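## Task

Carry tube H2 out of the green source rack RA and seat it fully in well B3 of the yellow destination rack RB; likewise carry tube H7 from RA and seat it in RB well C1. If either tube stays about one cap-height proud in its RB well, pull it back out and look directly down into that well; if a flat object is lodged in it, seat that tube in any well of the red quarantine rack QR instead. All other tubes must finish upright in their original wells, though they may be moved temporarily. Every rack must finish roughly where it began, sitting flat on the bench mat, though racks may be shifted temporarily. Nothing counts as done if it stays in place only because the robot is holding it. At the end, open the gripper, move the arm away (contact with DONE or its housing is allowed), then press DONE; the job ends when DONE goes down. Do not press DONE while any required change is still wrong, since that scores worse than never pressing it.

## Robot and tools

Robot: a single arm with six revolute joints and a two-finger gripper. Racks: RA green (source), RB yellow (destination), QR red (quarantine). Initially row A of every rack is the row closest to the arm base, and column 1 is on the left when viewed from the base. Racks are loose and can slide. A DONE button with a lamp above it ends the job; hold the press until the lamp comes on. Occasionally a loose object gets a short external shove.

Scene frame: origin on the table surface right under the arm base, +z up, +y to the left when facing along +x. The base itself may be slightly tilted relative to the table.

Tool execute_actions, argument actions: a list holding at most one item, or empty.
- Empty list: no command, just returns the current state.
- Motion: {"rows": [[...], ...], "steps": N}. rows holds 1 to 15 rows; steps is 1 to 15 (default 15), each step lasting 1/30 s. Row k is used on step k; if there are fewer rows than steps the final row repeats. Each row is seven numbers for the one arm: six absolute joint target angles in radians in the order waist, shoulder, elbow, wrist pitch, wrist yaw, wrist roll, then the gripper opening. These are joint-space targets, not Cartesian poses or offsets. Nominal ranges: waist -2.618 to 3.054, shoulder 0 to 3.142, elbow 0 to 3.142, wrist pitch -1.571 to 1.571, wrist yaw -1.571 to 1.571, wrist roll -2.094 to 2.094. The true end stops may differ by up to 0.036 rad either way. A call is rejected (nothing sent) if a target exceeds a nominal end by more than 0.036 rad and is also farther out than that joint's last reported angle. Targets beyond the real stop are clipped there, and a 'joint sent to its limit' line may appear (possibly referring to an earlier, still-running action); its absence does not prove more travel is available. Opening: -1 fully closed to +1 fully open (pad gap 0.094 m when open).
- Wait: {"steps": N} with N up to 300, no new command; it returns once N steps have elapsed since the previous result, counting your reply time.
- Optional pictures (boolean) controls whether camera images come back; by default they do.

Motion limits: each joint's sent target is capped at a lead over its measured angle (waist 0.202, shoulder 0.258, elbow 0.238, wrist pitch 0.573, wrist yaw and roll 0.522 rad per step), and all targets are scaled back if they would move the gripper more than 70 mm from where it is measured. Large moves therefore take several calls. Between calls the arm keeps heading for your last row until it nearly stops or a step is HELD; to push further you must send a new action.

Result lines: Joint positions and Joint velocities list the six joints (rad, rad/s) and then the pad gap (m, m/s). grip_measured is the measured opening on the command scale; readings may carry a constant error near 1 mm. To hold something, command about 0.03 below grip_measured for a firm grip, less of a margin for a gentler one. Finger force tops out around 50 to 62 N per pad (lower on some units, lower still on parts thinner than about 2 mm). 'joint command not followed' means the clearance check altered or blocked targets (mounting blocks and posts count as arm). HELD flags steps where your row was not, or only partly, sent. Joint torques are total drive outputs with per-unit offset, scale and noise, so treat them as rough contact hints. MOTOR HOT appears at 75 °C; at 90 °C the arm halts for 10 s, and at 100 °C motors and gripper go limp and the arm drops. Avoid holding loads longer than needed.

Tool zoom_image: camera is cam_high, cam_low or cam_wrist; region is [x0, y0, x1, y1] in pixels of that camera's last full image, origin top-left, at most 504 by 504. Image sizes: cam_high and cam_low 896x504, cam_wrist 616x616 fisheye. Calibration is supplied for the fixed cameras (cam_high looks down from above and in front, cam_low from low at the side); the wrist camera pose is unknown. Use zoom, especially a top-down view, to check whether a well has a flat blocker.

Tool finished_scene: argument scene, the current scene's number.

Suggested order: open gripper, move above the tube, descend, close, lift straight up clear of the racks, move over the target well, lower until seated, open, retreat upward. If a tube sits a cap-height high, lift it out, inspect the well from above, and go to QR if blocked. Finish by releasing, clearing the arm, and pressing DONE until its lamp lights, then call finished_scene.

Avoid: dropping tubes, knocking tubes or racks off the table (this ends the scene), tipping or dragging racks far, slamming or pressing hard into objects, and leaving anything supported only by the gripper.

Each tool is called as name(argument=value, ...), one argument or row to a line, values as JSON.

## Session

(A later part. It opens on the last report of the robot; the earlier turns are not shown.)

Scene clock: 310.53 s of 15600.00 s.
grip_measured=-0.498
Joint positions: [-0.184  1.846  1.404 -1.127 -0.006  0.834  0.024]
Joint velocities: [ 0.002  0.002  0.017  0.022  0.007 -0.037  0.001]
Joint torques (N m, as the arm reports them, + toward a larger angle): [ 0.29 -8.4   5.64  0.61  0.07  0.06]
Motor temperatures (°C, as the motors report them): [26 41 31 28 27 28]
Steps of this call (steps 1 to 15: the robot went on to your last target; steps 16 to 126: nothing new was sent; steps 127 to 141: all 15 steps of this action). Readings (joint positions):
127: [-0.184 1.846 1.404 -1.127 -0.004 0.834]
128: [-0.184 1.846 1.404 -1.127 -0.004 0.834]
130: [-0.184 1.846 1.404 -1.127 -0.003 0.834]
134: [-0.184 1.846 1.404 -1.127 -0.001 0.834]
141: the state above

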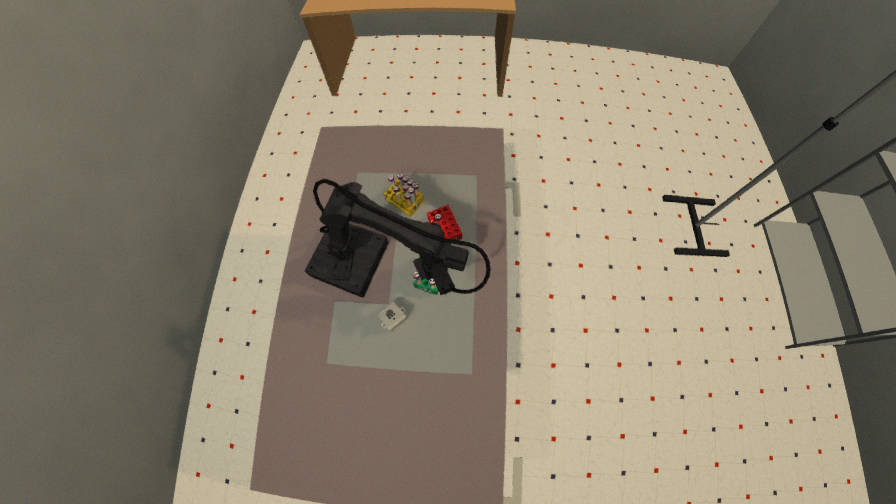

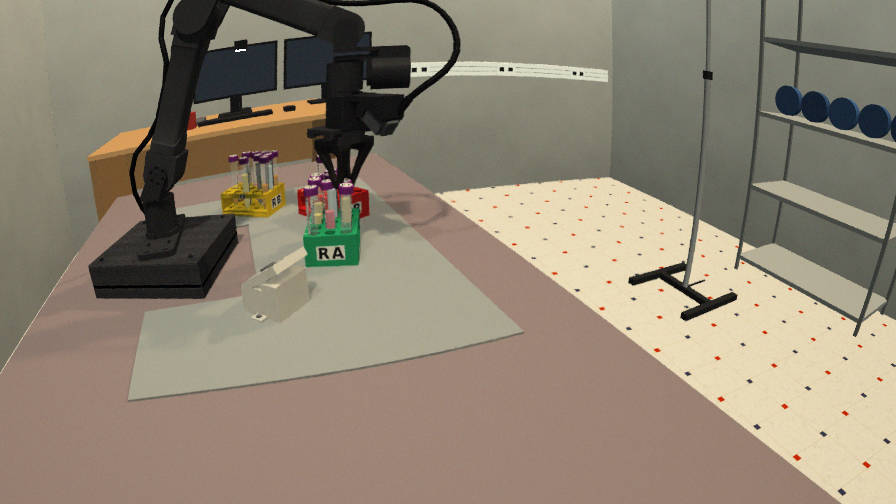

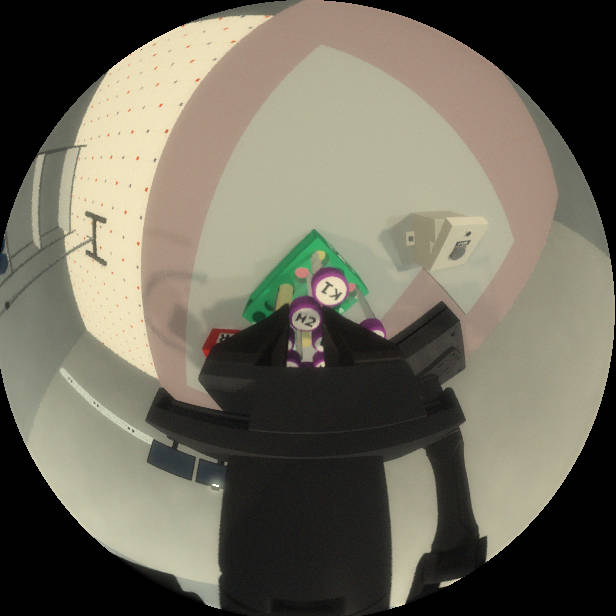

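execute_actions(
  actions=[
    {"rows":[[-0.18,1.845,1.402,-1.105,0,0.84,-0.53],[-0.18,1.845,1.402,-1.105,0,0.84,-0.56],[-0.18,1.845,1.402,-1.105,0,0.84,-0.6],[-0.18,1.845,1.402,-1.105,0,0.84,-0.6],[-0.18,1.84,1.41,-1.115,0,0.84,-0.6],[-0.18,1.835,1.42,-1.125,0,0.84,-0.6],[-0.18,1.83,1.43,-1.135,0,0.84,-0.6],[-0.18,1.825,1.44,-1.145,0,0.84,-0.6],[-0.18,1.82,1.45,-1.155,0,0.84,-0.6],[-0.18,1.818,1.46,-1.168,0,0.84,-0.6],[-0.18,1.816,1.47,-1.18,0,0.84,-0.6],[-0.18,1.814,1.48,-1.192,0,0.84,-0.6]]},
  ],
  pictures=false,
)

execute_actions(
  actions=[
    {"rows":[[-0.18,1.812,1.49,-1.203,0,0.84,-0.6],[-0.18,1.81,1.5,-1.215,0,0.84,-0.6],[-0.18,1.809,1.51,-1.227,0,0.84,-0.6],[-0.18,1.807,1.52,-1.238,0,0.84,-0.6],[-0.18,1.806,1.53,-1.25,0,0.84,-0.6],[-0.18,1.805,1.54,-1.261,0,0.84,-0.6]],"steps":12},
  ],
)

Scene clock: 316.17 s of 15600.00 s.
grip_measured=-0.568
Joint positions: [-0.184  1.846  1.445 -1.172 -0.006  0.834  0.02 ]
Joint velocities: [-0.002  0.007  0.081 -0.095 -0.022  0.022  0.001]
Joint torques (N m, as the arm reports them, + toward a larger angle): [  0.29 -10.93   8.34   0.41   0.09   0.05]
Motor temperatures (°C, as the motors report them): [26 41 31 28 27 28]
Steps of this call (steps 1 to 15: the robot went on to your last target; steps 16 to 140: nothing new was sent; then 0.47 s passed at rest; steps 141 to 155: all 15 steps of this action). Readings (joint positions):
141: [-0.184 1.846 1.404 -1.127 -0.007 0.834]
142: [-0.184 1.846 1.404 -1.127 -0.007 0.834]
144: [-0.184 1.846 1.404 -1.127 -0.007 0.834]
148: [-0.184 1.846 1.404 -1.128 -0.007 0.834]
155: the state above

Scene clock: 316.57 s of 15600.00 s.
grip_measured=-0.568
Joint positions: [-0.184  1.838  1.508 -1.243 -0.005  0.834  0.02 ]
Joint velocities: [ 0.012  0.002  0.012 -0.051  0.007 -0.007  0.001]
Joint torques (N m, as the arm reports them, + toward a larger angle): [  0.29 -10.84   8.58   0.33   0.08   0.05]
Motor temperatures (°C, as the motors report them): [26 41 31 28 27 28]
Steps of this call (steps 1 to 12: all 12 steps of this action). Readings (joint positions):
1: [-0.184 1.846 1.448 -1.177 -0.006 0.834]
2: [-0.184 1.846 1.452 -1.182 -0.006 0.834]
4: [-0.184 1.846 1.467 -1.198 -0.006 0.834]
8: [-0.184 1.844 1.500 -1.234 -0.005 0.834]
12: the state above

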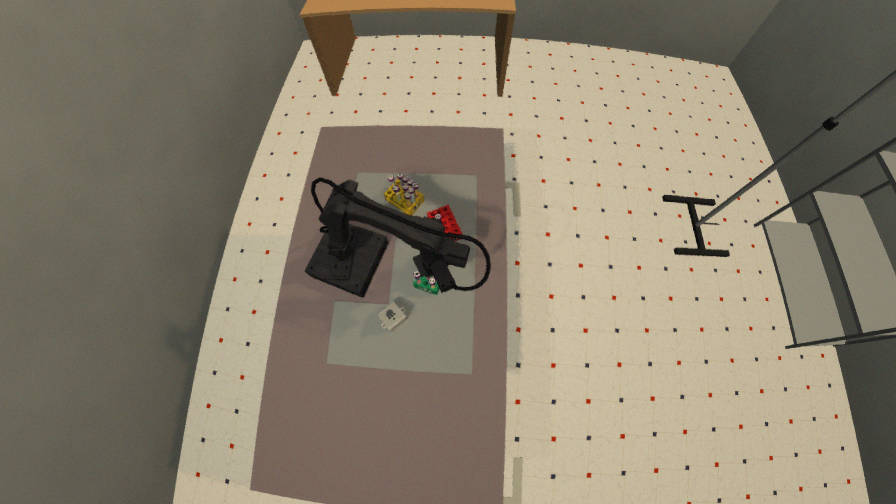

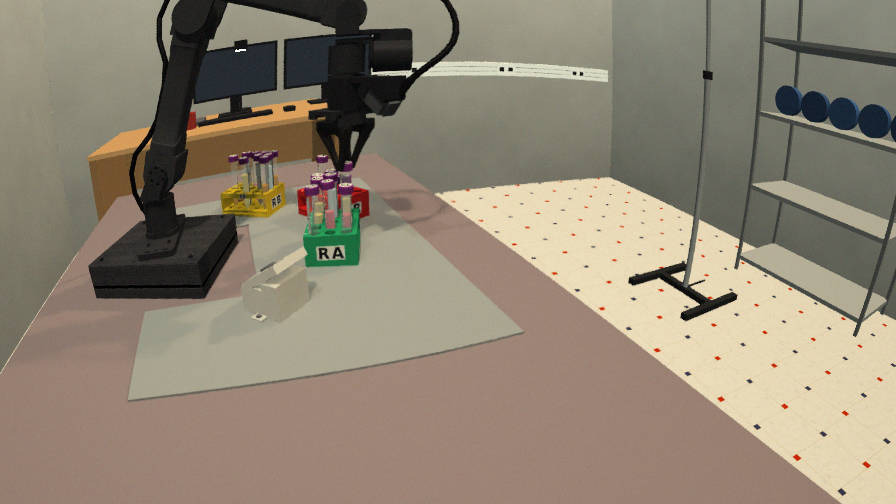

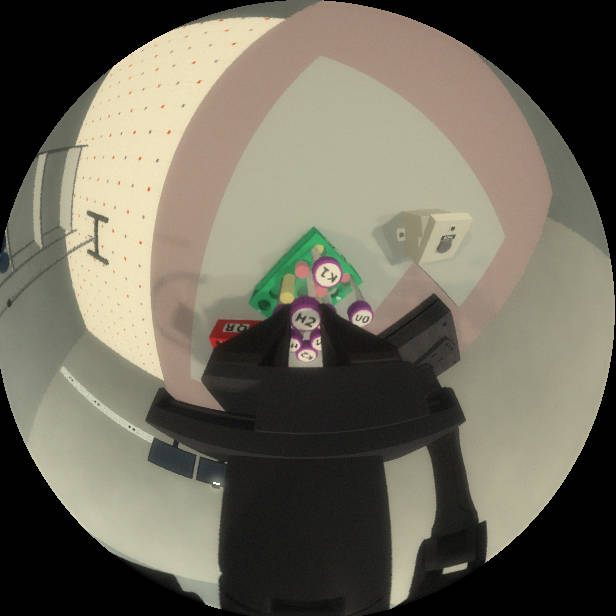

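execute_actions(
  actions=[
    {"rows":[[-0.18,1.803,1.555,-1.28,0,0.84,-0.6],[-0.18,1.802,1.57,-1.295,0,0.84,-0.6],[-0.18,1.801,1.585,-1.31,0,0.84,-0.6],[-0.18,1.8,1.6,-1.325,0,0.84,-0.6],[-0.18,1.8,1.62,-1.345,0,0.84,-0.6],[-0.18,1.8,1.64,-1.365,0,0.84,-0.6],[-0.18,1.8,1.66,-1.385,0,0.84,-0.6],[-0.18,1.8,1.68,-1.405,0,0.84,-0.6],[-0.18,1.8,1.7,-1.425,0,0.84,-0.6],[-0.18,1.8,1.72,-1.445,0,0.84,-0.6],[-0.18,1.795,1.74,-1.47,0,0.84,-0.6],[-0.18,1.79,1.76,-1.495,0,0.84,-0.6],[-0.18,1.785,1.78,-1.52,0,0.84,-0.6],[-0.18,1.78,1.8,-1.545,0,0.84,-0.6],[-0.18,1.77,1.82,-1.565,0,0.84,-0.6]]},
  ],
  pictures=false,
)

execute_actions(
  actions=[
    {"rows":[[-0.18,1.76,1.83,-1.565,0,0.84,-0.6],[-0.18,1.75,1.84,-1.565,0,0.84,-0.6],[-0.18,1.74,1.85,-1.565,0,0.84,-0.6],[-0.18,1.73,1.85,-1.565,0,0.84,-0.6],[-0.18,1.72,1.85,-1.565,0,0.84,-0.6],[-0.18,1.71,1.85,-1.565,0,0.84,-0.6],[-0.18,1.7,1.85,-1.565,0,0.84,-0.6],[-0.18,1.69,1.85,-1.565,0,0.84,-0.6]],"steps":13},
  ],
  pictures=false,
)

execute_actions(
  actions=[
    {"rows":[[-0.16,1.69,1.85,-1.565,0,0.84,-0.6],[-0.13,1.69,1.85,-1.565,0,0.84,-0.6],[-0.1,1.69,1.85,-1.565,0,0.84,-0.6],[-0.06,1.69,1.85,-1.565,0,0.84,-0.6],[-0.02,1.69,1.85,-1.565,0,0.84,-0.6],[0.02,1.69,1.85,-1.565,0,0.84,-0.6],[0.06,1.69,1.85,-1.565,0,0.84,-0.6],[0.1,1.69,1.85,-1.565,0,0.84,-0.6],[0.14,1.69,1.85,-1.565,0,0.84,-0.6],[0.18,1.69,1.85,-1.565,0,0.84,-0.6],[0.22,1.69,1.85,-1.565,0,0.84,-0.6],[0.26,1.69,1.85,-1.565,0,0.84,-0.6],[0.3,1.69,1.85,-1.565,0,0.84,-0.6],[0.34,1.69,1.85,-1.565,0,0.84,-0.6],[0.38,1.69,1.85,-1.565,0,0.84,-0.6]]},
  ],
  pictures=false,
)

execute_actions(
  actions=[
    {"rows":[[0.42,1.69,1.85,-1.565,0,0.84,-0.6],[0.46,1.69,1.85,-1.565,0,0.84,-0.6],[0.5,1.69,1.85,-1.565,0,0.84,-0.6],[0.54,1.69,1.85,-1.565,0,0.84,-0.6],[0.58,1.69,1.85,-1.565,0,0.84,-0.6],[0.62,1.69,1.85,-1.565,0,0.84,-0.6],[0.66,1.69,1.85,-1.565,0,0.84,-0.6],[0.7,1.69,1.85,-1.565,0,0.84,-0.6],[0.74,1.69,1.85,-1.565,0,0.84,-0.6],[0.78,1.69,1.85,-1.565,0,0.84,-0.6],[0.82,1.69,1.85,-1.565,0,0.84,-0.6],[0.86,1.69,1.85,-1.565,0,0.84,-0.6],[0.9,1.69,1.85,-1.565,0,0.84,-0.6],[0.94,1.69,1.85,-1.565,0,0.84,-0.6],[0.97,1.69,1.85,-1.565,0,0.84,-0.6]]},
  ],
  pictures=false,
)

execute_actions(
  actions=[
    {"rows":[[0.99,1.69,1.85,-1.565,0,0.84,-0.6],[1.0,1.69,1.85,-1.565,0,0.84,-0.6]]},
  ],
)

Scene clock: 332.47 s of 15600.00 s.
grip_measured=-0.568
Joint positions: [-0.184  1.826  1.751 -1.458 -0.005  0.834  0.02 ]
Joint velocities: [ 0.012 -0.154  0.549 -0.652 -0.037 -0.037  0.   ]
Joint torques (N m, as the arm reports them, + toward a larger angle): [  0.31 -12.02   8.83   0.37   0.08   0.06]
Motor temperatures (°C, as the motors report them): [26 43 32 28 27 28]
Steps of this call (steps 1 to 15: the robot went on to your last target; steps 16 to 90: nothing new was sent; then 12.40 s passed at rest; steps 91 to 105: all 15 steps of this action). Readings (joint positions):
91: [-0.184 1.838 1.510 -1.252 -0.005 0.834]
92: [-0.184 1.838 1.515 -1.258 -0.005 0.834]
94: [-0.184 1.838 1.536 -1.278 -0.005 0.834]
98: [-0.184 1.838 1.611 -1.330 -0.005 0.834]
105: the state above

Scene clock: 332.90 s of 15600.00 s.
grip_measured=-0.568
Joint positions: [-0.184  1.71   1.822 -1.554 -0.005  0.834  0.02 ]
Joint velocities: [-0.007 -0.007  0.007 -0.081  0.037  0.022  0.   ]
Joint torques (N m, as the arm reports them, + toward a larger angle): [ 0.34 -8.66  8.03  0.59  0.06  0.06]
Motor temperatures (°C, as the motors report them): [26 43 32 28 27 28]
Steps of this call (steps 1 to 13: all 13 steps of this action). Readings (joint positions):
1: [-0.184 1.819 1.769 -1.477 -0.005 0.834]
2: [-0.184 1.810 1.783 -1.491 -0.005 0.834]
4: [-0.184 1.786 1.806 -1.512 -0.005 0.834]
8: [-0.184 1.734 1.820 -1.535 -0.005 0.834]
13: the state above

Scene clock: 333.40 s of 15600.00 s.
grip_measured=-0.568
Joint positions: [ 0.31   1.71   1.822 -1.555 -0.006  0.835  0.02 ]
Joint velocities: [ 1.077 -0.012  0.017 -0.007 -0.037  0.051 -0.   ]
Joint torques (N m, as the arm reports them, + toward a larger angle): [ 0.21 -8.7   8.06  0.54  0.07  0.05]
Motor temperatures (°C, as the motors report them): [26 43 32 28 27 28]
Steps of this call (steps 1 to 15: all 15 steps of this action). Readings (joint positions):
1: [-0.182 1.710 1.822 -1.555 -0.005 0.834]
2: [-0.176 1.710 1.822 -1.555 -0.004 0.834]
4: [-0.138 1.710 1.822 -1.555 0.000 0.835]
8: [0.020 1.710 1.822 -1.555 0.000 0.835]
15: the state above

Scene clock: 333.90 s of 15600.00 s.
grip_measured=-0.568
Joint positions: [ 0.908  1.71   1.822 -1.555 -0.009  0.835  0.02 ]
Joint velocities: [ 1.067  0.002 -0.007 -0.051 -0.095  0.037  0.   ]
Joint torques (N m, as the arm reports them, + toward a larger angle): [-0.41 -8.75  8.03  0.54  0.12  0.06]
Motor temperatures (°C, as the motors report them): [26 43 32 28 27 28]
Steps of this call (steps 1 to 15: all 15 steps of this action). Readings (joint positions):
1: [0.350 1.710 1.822 -1.555 -0.006 0.835]
2: [0.389 1.710 1.822 -1.555 -0.006 0.835]
4: [0.469 1.710 1.822 -1.555 -0.007 0.835]
8: [0.629 1.710 1.822 -1.555 -0.008 0.835]
15: the state above

Scene clock: 334.40 s of 15600.00 s.
grip_measured=-0.568
Joint positions: [ 1.007  1.71   1.822 -1.556 -0.014  0.835  0.02 ]
Joint velocities: [-0.002 -0.002 -0.017 -0.007  0.007 -0.022 -0.001]
Joint torques (N m, as the arm reports them, + toward a larger angle): [-0.74 -8.75  8.09  0.53  0.17  0.06]
Motor temperatures (°C, as the motors report them): [26 43 32 28 27 28]
Steps of this call (steps 1 to 15: all 15 steps of this action). Readings (joint positions):
1: [0.944 1.710 1.822 -1.555 -0.009 0.835]
2: [0.973 1.710 1.822 -1.555 -0.012 0.835]
4: [1.006 1.710 1.822 -1.555 -0.017 0.835]
8: [1.007 1.710 1.822 -1.556 -0.016 0.835]
15: the state above

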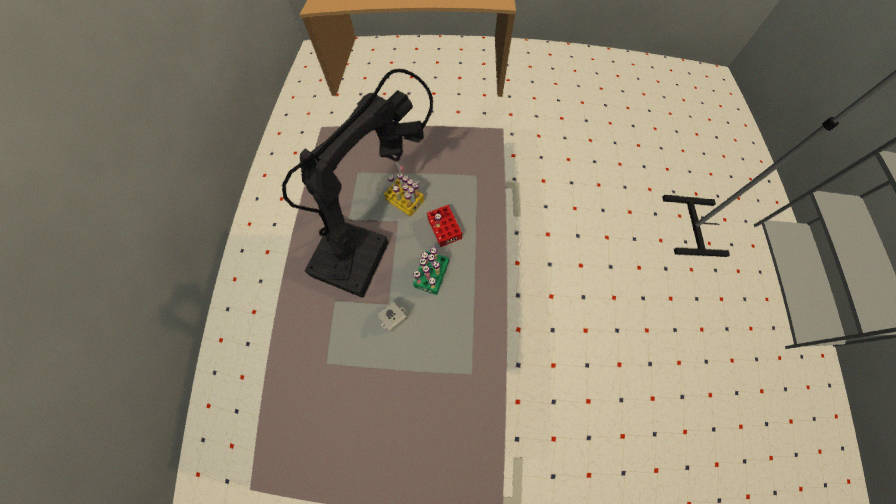

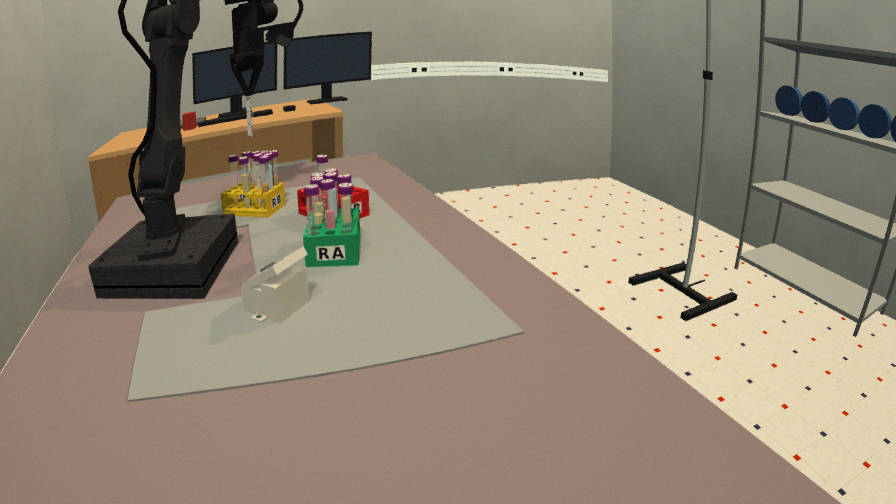

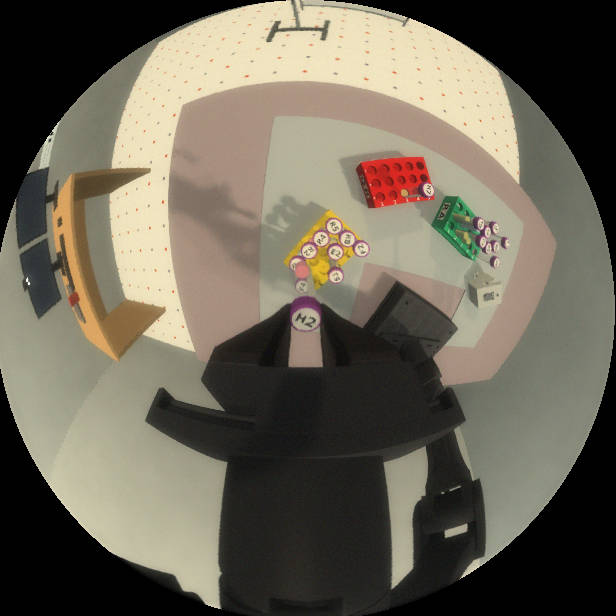

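execute_actions(
  actions=[
    {"rows":[[0.99,1.7,1.84,-1.58,0,0.83,-0.6],[0.985,1.71,1.83,-1.58,0,0.82,-0.6],[0.98,1.72,1.82,-1.58,0,0.81,-0.6],[0.975,1.73,1.81,-1.58,0,0.8,-0.6],[0.97,1.74,1.8,-1.58,0,0.8,-0.6],[0.97,1.75,1.79,-1.58,0,0.8,-0.6]]},
  ],
)

zoom_image(
  camera="cam_wrist",
  region=[240,190,400,340],
)

Scene clock: 338.40 s of 15600.00 s.
grip_measured=-0.567
Joint positions: [ 0.975  1.763  1.788 -1.569 -0.012  0.81   0.02 ]
Joint velocities: [-0.002 -0.017  0.002 -0.022  0.022 -0.051  0.   ]
Joint torques (N m, as the arm reports them, + toward a larger angle): [-0.64 -8.65  5.86  0.37  0.14 -0.09]
Motor temperatures (°C, as the motors report them): [26 43 32 28 27 28]
Steps of this call (steps 1 to 15: the robot went on to your last target; steps 16 to 90: nothing new was sent; then 0.50 s passed at rest; steps 91 to 105: all 15 steps of this action). Readings (joint positions):
91: [1.006 1.710 1.822 -1.557 -0.014 0.835]
92: [1.004 1.710 1.822 -1.559 -0.014 0.834]
94: [0.994 1.713 1.822 -1.564 -0.014 0.827]
98: [0.976 1.736 1.803 -1.568 -0.013 0.817]
105: the state above

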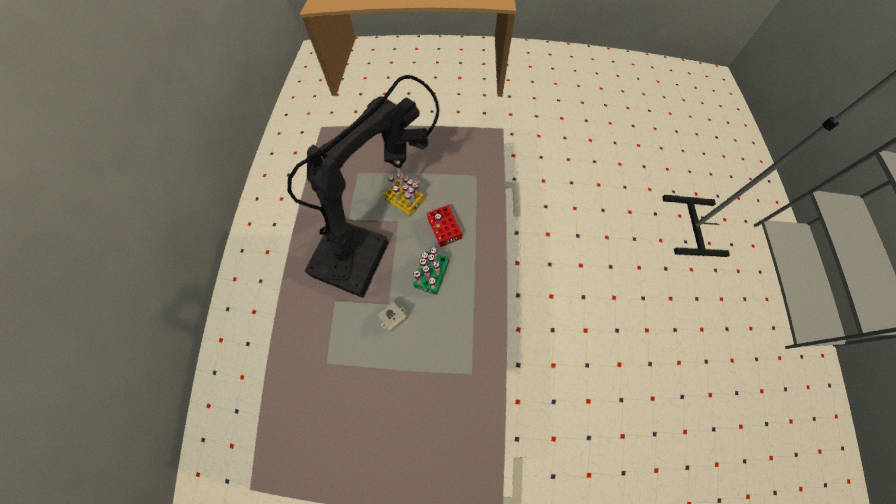

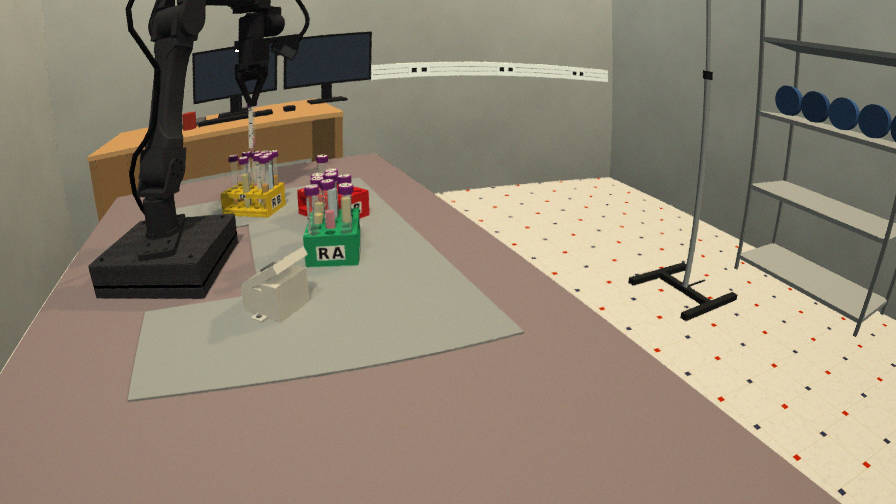

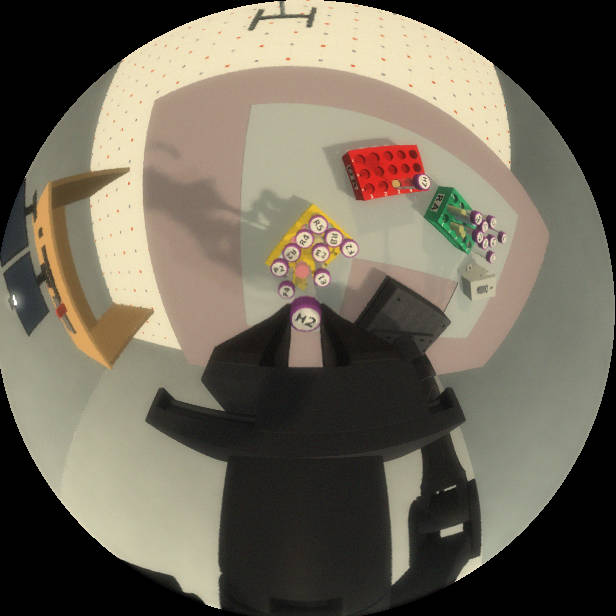

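Region (240, 190, 400, 340) of cam_wrist's 616x616 image, scaled by 3.150, with more detail than that image has; it fills the top 472 rows of this view, and the rest is white.

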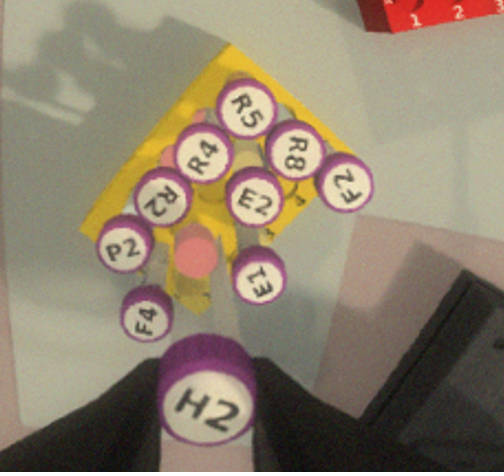

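execute_actions(
  actions=[
    {"rows":[[0.97,1.745,1.78,-1.58,0,0.8,-0.6],[0.97,1.74,1.77,-1.57,0,0.8,-0.6],[0.97,1.738,1.76,-1.555,0,0.8,-0.6],[0.97,1.736,1.75,-1.545,0,0.8,-0.6],[0.97,1.734,1.74,-1.535,0,0.8,-0.6],[0.97,1.732,1.73,-1.525,0,0.8,-0.6],[0.97,1.73,1.72,-1.515,0,0.8,-0.6],[0.97,1.73,1.71,-1.505,0,0.8,-0.6],[0.97,1.73,1.7,-1.495,0,0.8,-0.6],[0.97,1.73,1.69,-1.485,0,0.8,-0.6],[0.97,1.73,1.68,-1.475,0,0.8,-0.6],[0.97,1.73,1.675,-1.47,0,0.8,-0.6]]},
  ],
)

zoom_image(
  camera="cam_wrist",
  region=[240,190,400,340],
)

Scene clock: 346.77 s of 15600.00 s.
grip_measured=-0.567
Joint positions: [ 0.975  1.763  1.677 -1.508 -0.012  0.808  0.02 ]
Joint velocities: [-0.022  0.027 -0.027  0.081  0.081 -0.022  0.001]
Joint torques (N m, as the arm reports them, + toward a larger angle): [ -0.52 -10.3    5.74   0.55   0.14  -0.09]
Motor temperatures (°C, as the motors report them): [26 42 32 27 27 28]
Steps of this call (steps 1 to 15: the robot went on to your last target; steps 16 to 90: nothing new was sent; then 4.87 s passed at rest; steps 91 to 105: all 15 steps of this action). Readings (joint positions):
91: [0.975 1.763 1.788 -1.569 -0.012 0.808]
92: [0.975 1.763 1.786 -1.569 -0.012 0.808]
94: [0.975 1.763 1.774 -1.568 -0.012 0.808]
98: [0.975 1.763 1.730 -1.552 -0.012 0.808]
105: the state above

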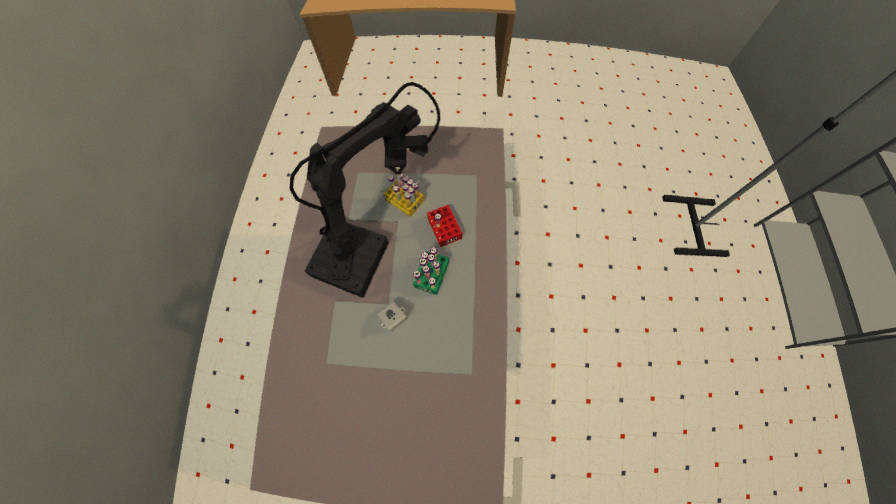

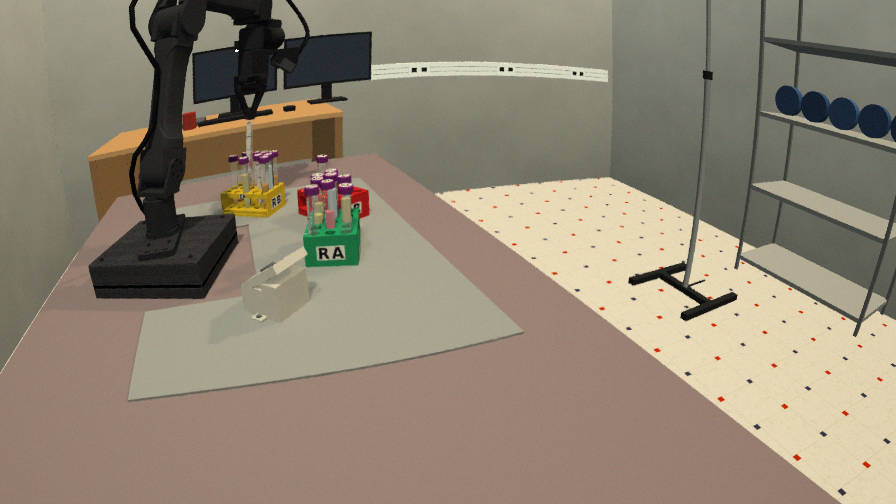

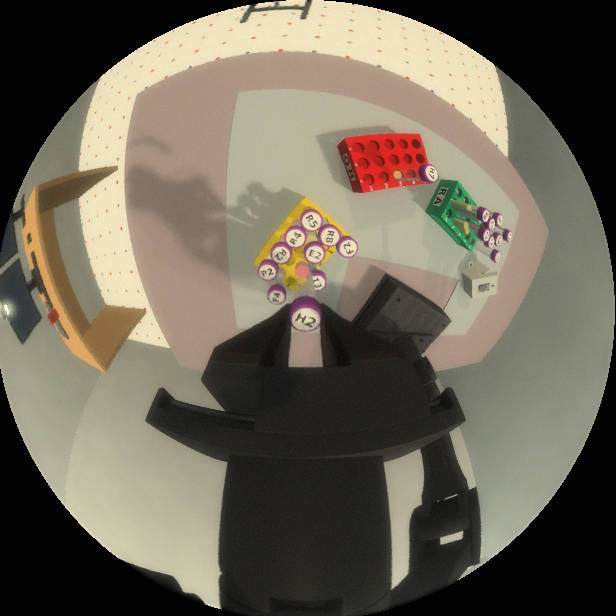

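Region (240, 190, 400, 340) of cam_wrist's 616x616 image, scaled by 3.150, with more detail than that image has; it fills the top 472 rows of this view, and the rest is white.

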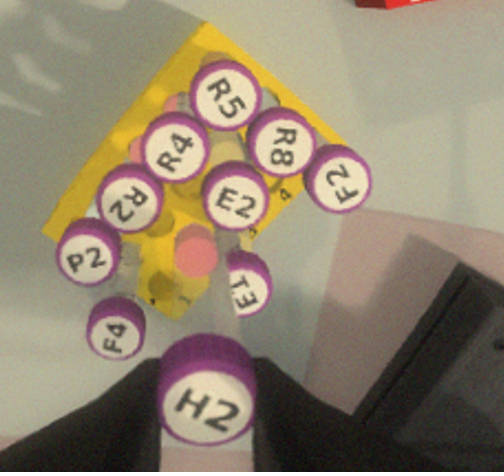

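execute_actions(
  actions=[
    {"rows":[[0.97,1.728,1.675,-1.46,0,0.8,-0.6],[0.97,1.727,1.675,-1.45,0,0.8,-0.6],[0.97,1.726,1.67,-1.44,0,0.8,-0.6],[0.97,1.725,1.66,-1.43,0,0.8,-0.6],[0.97,1.724,1.65,-1.42,0,0.8,-0.6],[0.97,1.723,1.64,-1.41,0,0.8,-0.6],[0.97,1.722,1.63,-1.4,0,0.8,-0.6],[0.97,1.721,1.62,-1.39,0,0.8,-0.6],[0.97,1.72,1.61,-1.38,0,0.8,-0.6],[0.97,1.72,1.6,-1.375,0,0.8,-0.6],[0.97,1.72,1.59,-1.37,0,0.8,-0.6],[0.97,1.72,1.58,-1.37,0,0.8,-0.6],[0.97,1.72,1.57,-1.365,0,0.8,-0.6]]},
  ],
  pictures=false,
)

execute_actions(
  actions=[
    {"steps":10},
  ],
)

zoom_image(
  camera="cam_wrist",
  region=[240,190,400,340],
)

Scene clock: 355.10 s of 15600.00 s.
grip_measured=-0.567
Joint positions: [ 0.975  1.753  1.575 -1.402 -0.012  0.808  0.02 ]
Joint velocities: [-0.007 -0.012 -0.159  0.051 -0.051 -0.051  0.   ]
Joint torques (N m, as the arm reports them, + toward a larger angle): [ -0.6  -10.29   6.16   0.6    0.16  -0.09]
Motor temperatures (°C, as the motors report them): [26 43 32 28 27 28]
Steps of this call (steps 1 to 30: the robot went on to your last target; steps 31 to 90: nothing new was sent; then 4.83 s passed at rest; steps 91 to 105: all 15 steps of this action). Readings (joint positions):
91: [0.975 1.763 1.676 -1.490 -0.012 0.808]
92: [0.975 1.763 1.676 -1.487 -0.012 0.808]
94: [0.975 1.763 1.674 -1.477 -0.012 0.808]
98: [0.975 1.755 1.642 -1.447 -0.012 0.808]
105: the state above

Scene clock: 355.43 s of 15600.00 s.
grip_measured=-0.567
Joint positions: [ 0.975  1.753  1.57  -1.387 -0.012  0.808  0.02 ]
Joint velocities: [-0.002 -0.002 -0.007  0.081  0.022 -0.007  0.   ]
Joint torques (N m, as the arm reports them, + toward a larger angle): [ -0.55 -10.33   5.86   0.56   0.15  -0.09]
Motor temperatures (°C, as the motors report them): [26 43 32 28 27 28]
Steps of this call (steps 1 to 10: the robot went on to your last target). Readings (joint positions):
1: [0.975 1.753 1.571 -1.400 -0.012 0.808]
2: [0.975 1.753 1.570 -1.399 -0.012 0.808]
4: [0.975 1.753 1.570 -1.394 -0.012 0.808]
8: [0.975 1.753 1.570 -1.389 -0.012 0.808]
10: the state above

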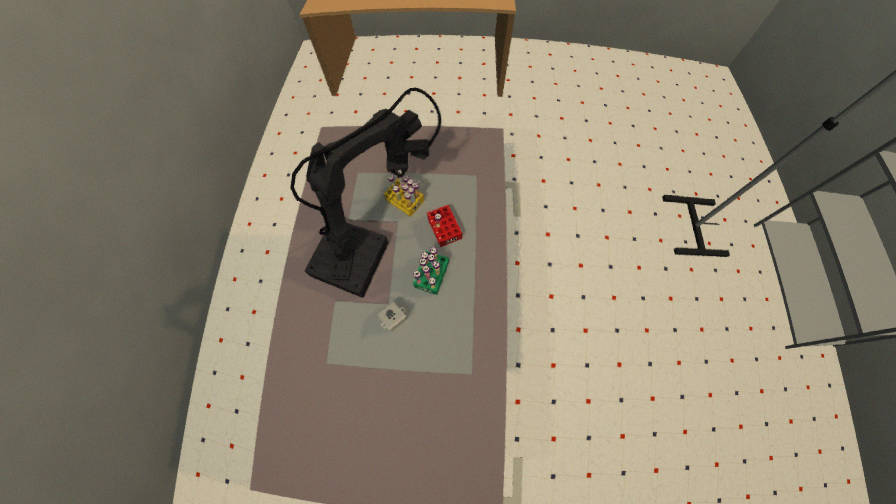

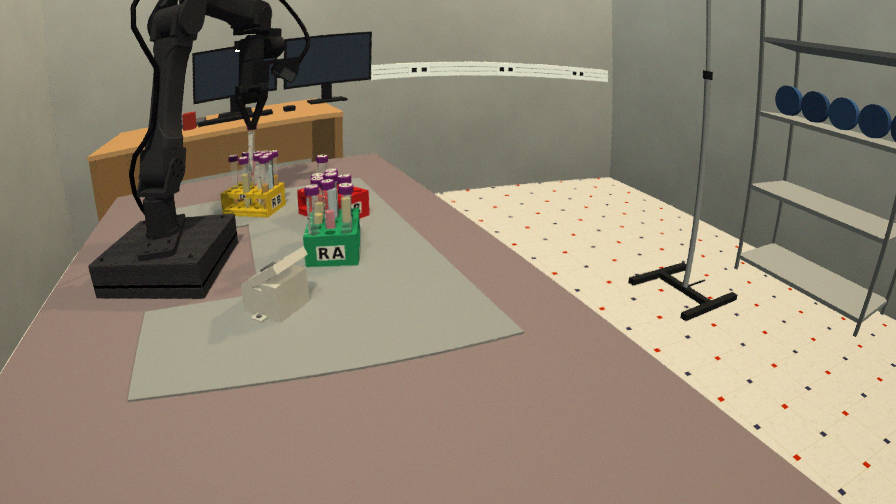

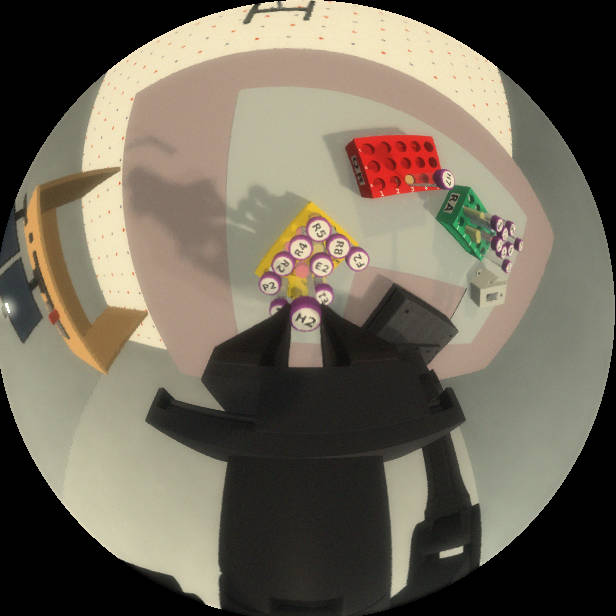

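Region (240, 190, 400, 340) of cam_wrist's 616x616 image, scaled by 3.150, with more detail than that image has; it fills the top 472 rows of this view, and the rest is white.

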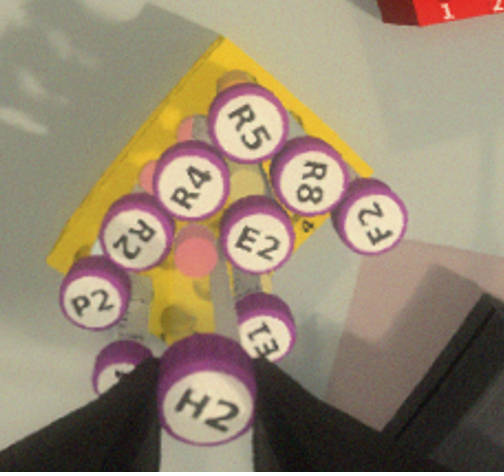

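execute_actions(
  actions=[
    {"rows":[[0.97,1.73,1.566,-1.345,0,0.8,-0.6],[0.97,1.73,1.56,-1.337,0,0.8,-0.6],[0.97,1.73,1.552,-1.329,0,0.8,-0.6],[0.97,1.73,1.544,-1.321,0,0.8,-0.6],[0.97,1.73,1.536,-1.313,0,0.8,-0.6],[0.97,1.73,1.528,-1.305,0,0.8,-0.6],[0.97,1.73,1.52,-1.297,0,0.8,-0.6],[0.97,1.73,1.512,-1.289,0,0.8,-0.6],[0.97,1.73,1.504,-1.281,0,0.8,-0.6],[0.97,1.73,1.496,-1.273,0,0.8,-0.6],[0.97,1.73,1.488,-1.265,0,0.8,-0.6],[0.97,1.73,1.48,-1.257,0,0.8,-0.6],[0.97,1.73,1.472,-1.255,0,0.8,-0.6],[0.97,1.73,1.464,-1.255,0,0.8,-0.6],[0.97,1.73,1.46,-1.255,0,0.8,-0.6]]},
  ],
  pictures=false,
)

execute_actions(
  actions=[
    {"steps":10},
  ],
)

zoom_image(
  camera="cam_wrist",
  region=[240,190,400,340],
)

zoom_image(
  camera="cam_low",
  region=[200,110,310,230],
)

Scene clock: 361.87 s of 15600.00 s.
grip_measured=-0.567
Joint positions: [ 0.975  1.753  1.474 -1.292 -0.012  0.808  0.02 ]
Joint velocities: [-0.002  0.002 -0.203  0.095 -0.022 -0.066 -0.001]
Joint torques (N m, as the arm reports them, + toward a larger angle): [-0.56 -9.44  5.75  0.55  0.15 -0.09]
Motor temperatures (°C, as the motors report them): [26 44 31 28 27 28]
Steps of this call (steps 1 to 30: the robot went on to your last target; steps 31 to 90: nothing new was sent; then 2.93 s passed at rest; steps 91 to 105: all 15 steps of this action). Readings (joint positions):
91: [0.975 1.753 1.570 -1.384 -0.012 0.808]
92: [0.975 1.753 1.570 -1.380 -0.012 0.808]
94: [0.975 1.753 1.564 -1.368 -0.012 0.808]
98: [0.975 1.753 1.529 -1.341 -0.012 0.808]
105: the state above

Scene clock: 362.20 s of 15600.00 s.
grip_measured=-0.567
Joint positions: [ 0.975  1.753  1.462 -1.278 -0.012  0.808  0.02 ]
Joint velocities: [ 0.007  0.002 -0.007  0.022 -0.066 -0.007  0.001]
Joint torques (N m, as the arm reports them, + toward a larger angle): [-0.56 -9.49  5.79  0.56  0.14 -0.08]
Motor temperatures (°C, as the motors report them): [26 44 31 28 27 28]
Steps of this call (steps 1 to 10: the robot went on to your last target). Readings (joint positions):
1: [0.975 1.753 1.468 -1.289 -0.012 0.808]
2: [0.975 1.753 1.464 -1.288 -0.012 0.808]
4: [0.975 1.753 1.462 -1.285 -0.012 0.808]
8: [0.975 1.753 1.462 -1.279 -0.012 0.808]
10: the state above

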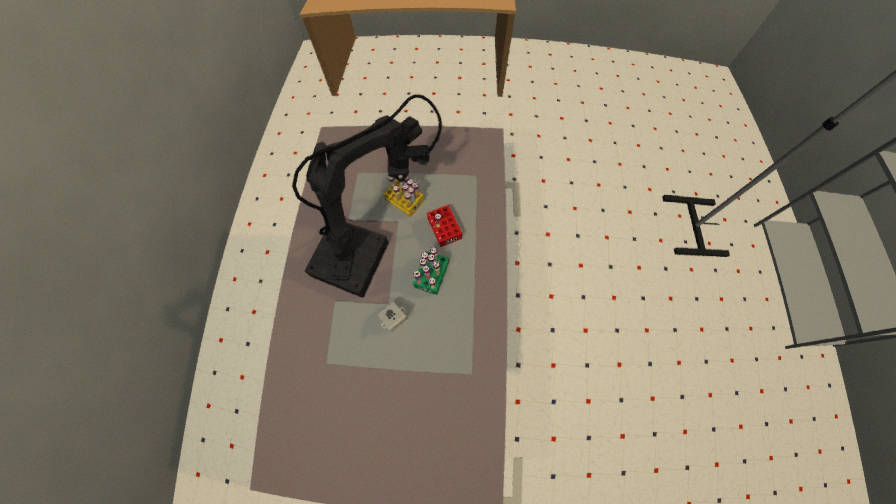

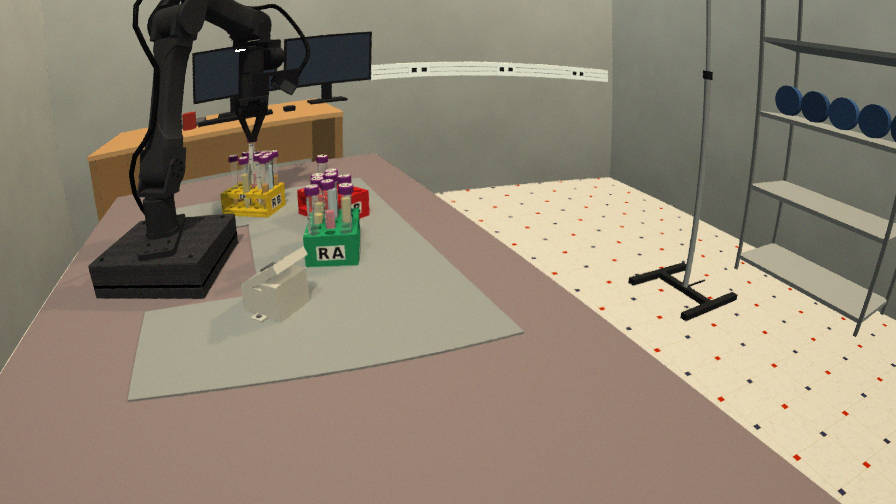

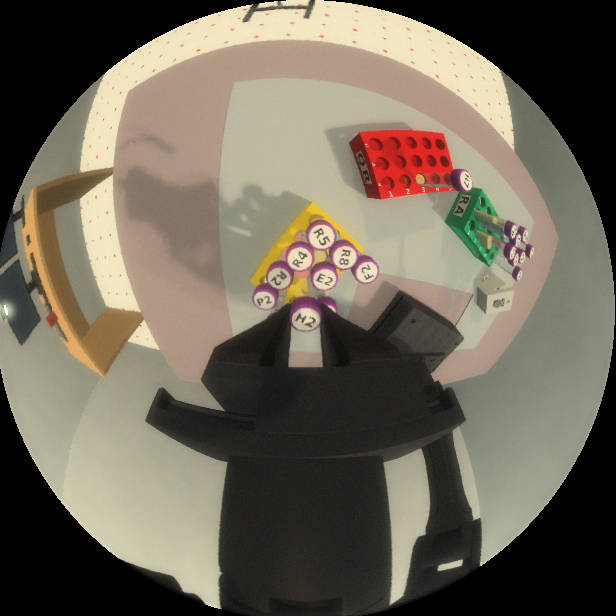

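Region (240, 190, 400, 340) of cam_wrist's 616x616 image, scaled by 3.150, with more detail than that image has; it fills the top 472 rows of this view, and the rest is white.

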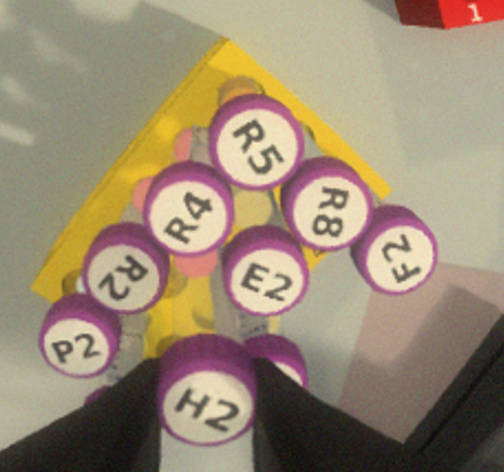

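Region (200, 110, 310, 230) of cam_low's 896x504 image, scaled by 4.200, with more detail than that image has; it fills the left 462 columns of this view, and the rest is white.

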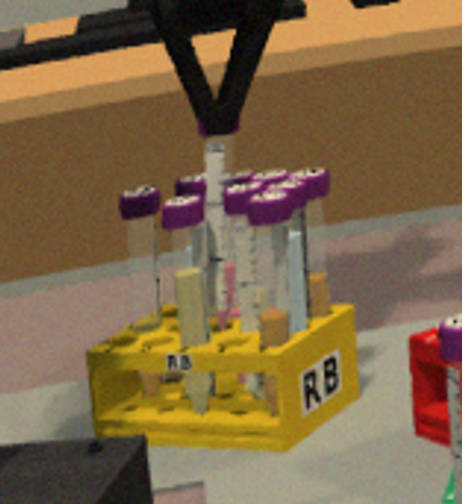

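execute_actions(
  actions=[
    {"rows":[[0.97,1.738,1.458,-1.245,0,0.8,-0.6],[0.97,1.742,1.454,-1.24,0,0.8,-0.6],[0.97,1.745,1.45,-1.235,0,0.8,-0.6],[0.97,1.746,1.446,-1.23,0,0.8,-0.6],[0.97,1.747,1.442,-1.225,0,0.8,-0.6],[0.97,1.748,1.438,-1.22,0,0.8,-0.6],[0.97,1.749,1.434,-1.215,0,0.8,-0.6],[0.97,1.75,1.43,-1.21,0,0.8,-0.6],[0.97,1.751,1.426,-1.205,0,0.8,-0.6],[0.97,1.752,1.422,-1.2,0,0.8,-0.6],[0.97,1.753,1.418,-1.2,0,0.8,-0.6],[0.97,1.753,1.414,-1.2,0,0.8,-0.6],[0.97,1.753,1.41,-1.2,0,0.8,-0.6]]},
  ],
  pictures=false,
)

execute_actions(
  actions=[
    {"steps":8},
  ],
)

zoom_image(
  camera="cam_low",
  region=[200,110,310,230],
)

Scene clock: 369.97 s of 15600.00 s.
grip_measured=-0.567
Joint positions: [ 0.975  1.753  1.415 -1.234 -0.011  0.808  0.02 ]
Joint velocities: [-0.002 -0.002 -0.066  0.037  0.037 -0.037 -0.   ]
Joint torques (N m, as the arm reports them, + toward a larger angle): [-0.62 -7.62  5.78  0.6   0.13 -0.09]
Motor temperatures (°C, as the motors report them): [26 43 31 28 27 28]
Steps of this call (steps 1 to 30: the robot went on to your last target; steps 31 to 90: nothing new was sent; then 4.27 s passed at rest; steps 91 to 105: all 15 steps of this action). Readings (joint positions):
91: [0.975 1.753 1.462 -1.275 -0.012 0.808]
92: [0.975 1.753 1.462 -1.274 -0.012 0.808]
94: [0.975 1.753 1.460 -1.272 -0.011 0.808]
98: [0.975 1.753 1.441 -1.257 -0.011 0.808]
105: the state above

Scene clock: 370.23 s of 15600.00 s.
grip_measured=-0.567
Joint positions: [ 0.975  1.753  1.413 -1.232 -0.011  0.808  0.02 ]
Joint velocities: [-0.002  0.007 -0.007  0.037  0.037  0.022  0.001]
Joint torques (N m, as the arm reports them, + toward a larger angle): [-0.52 -7.64  5.66  0.65  0.13 -0.1 ]
Motor temperatures (°C, as the motors report them): [26 43 31 28 27 28]
Steps of this call (steps 1 to 8: the robot went on to your last target). Readings (joint positions):
1: [0.975 1.753 1.413 -1.233 -0.011 0.808]
2: [0.975 1.753 1.413 -1.232 -0.011 0.808]
4: [0.975 1.753 1.413 -1.232 -0.011 0.808]
8: the state above

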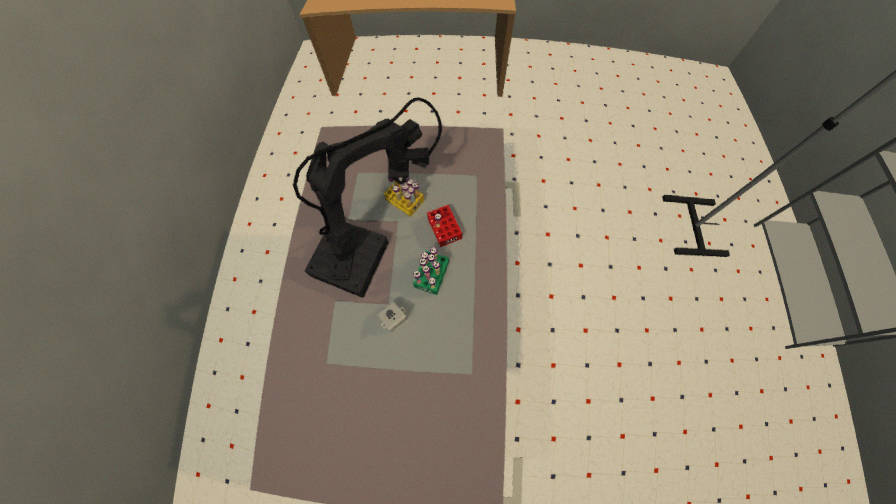

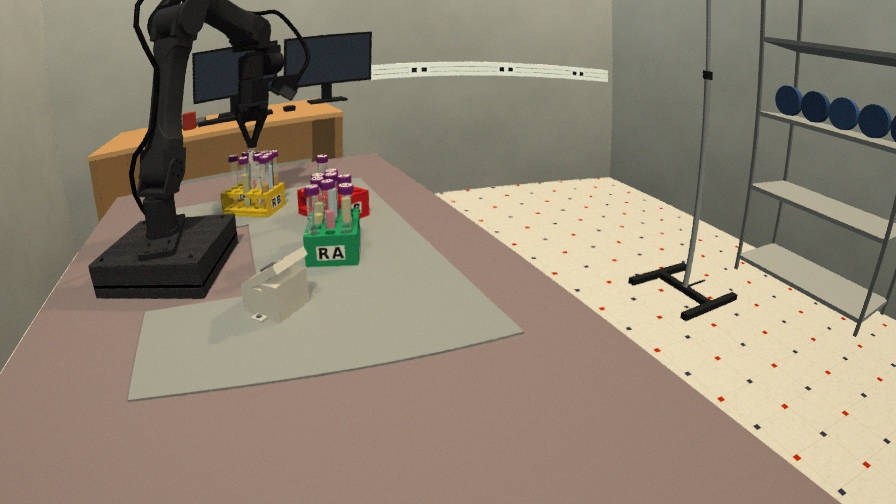

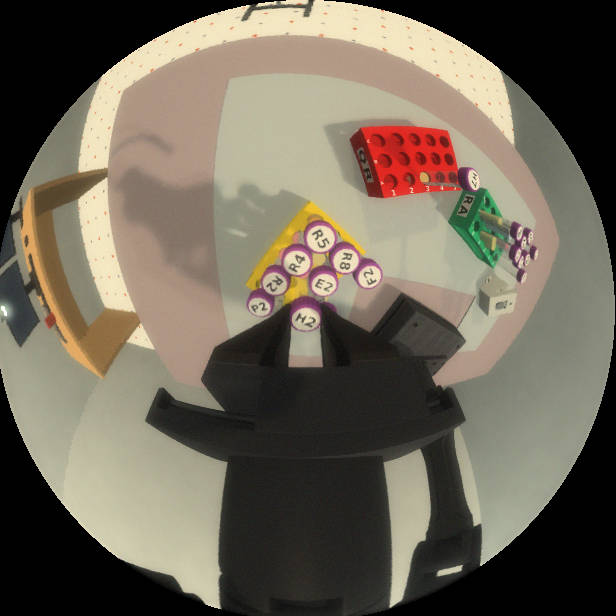

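Region (200, 110, 310, 230) of cam_low's 896x504 image, scaled by 4.200, with more detail than that image has; it fills the left 462 columns of this view, and the rest is white.

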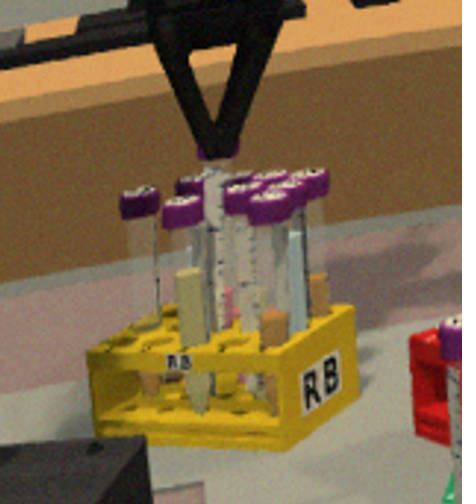

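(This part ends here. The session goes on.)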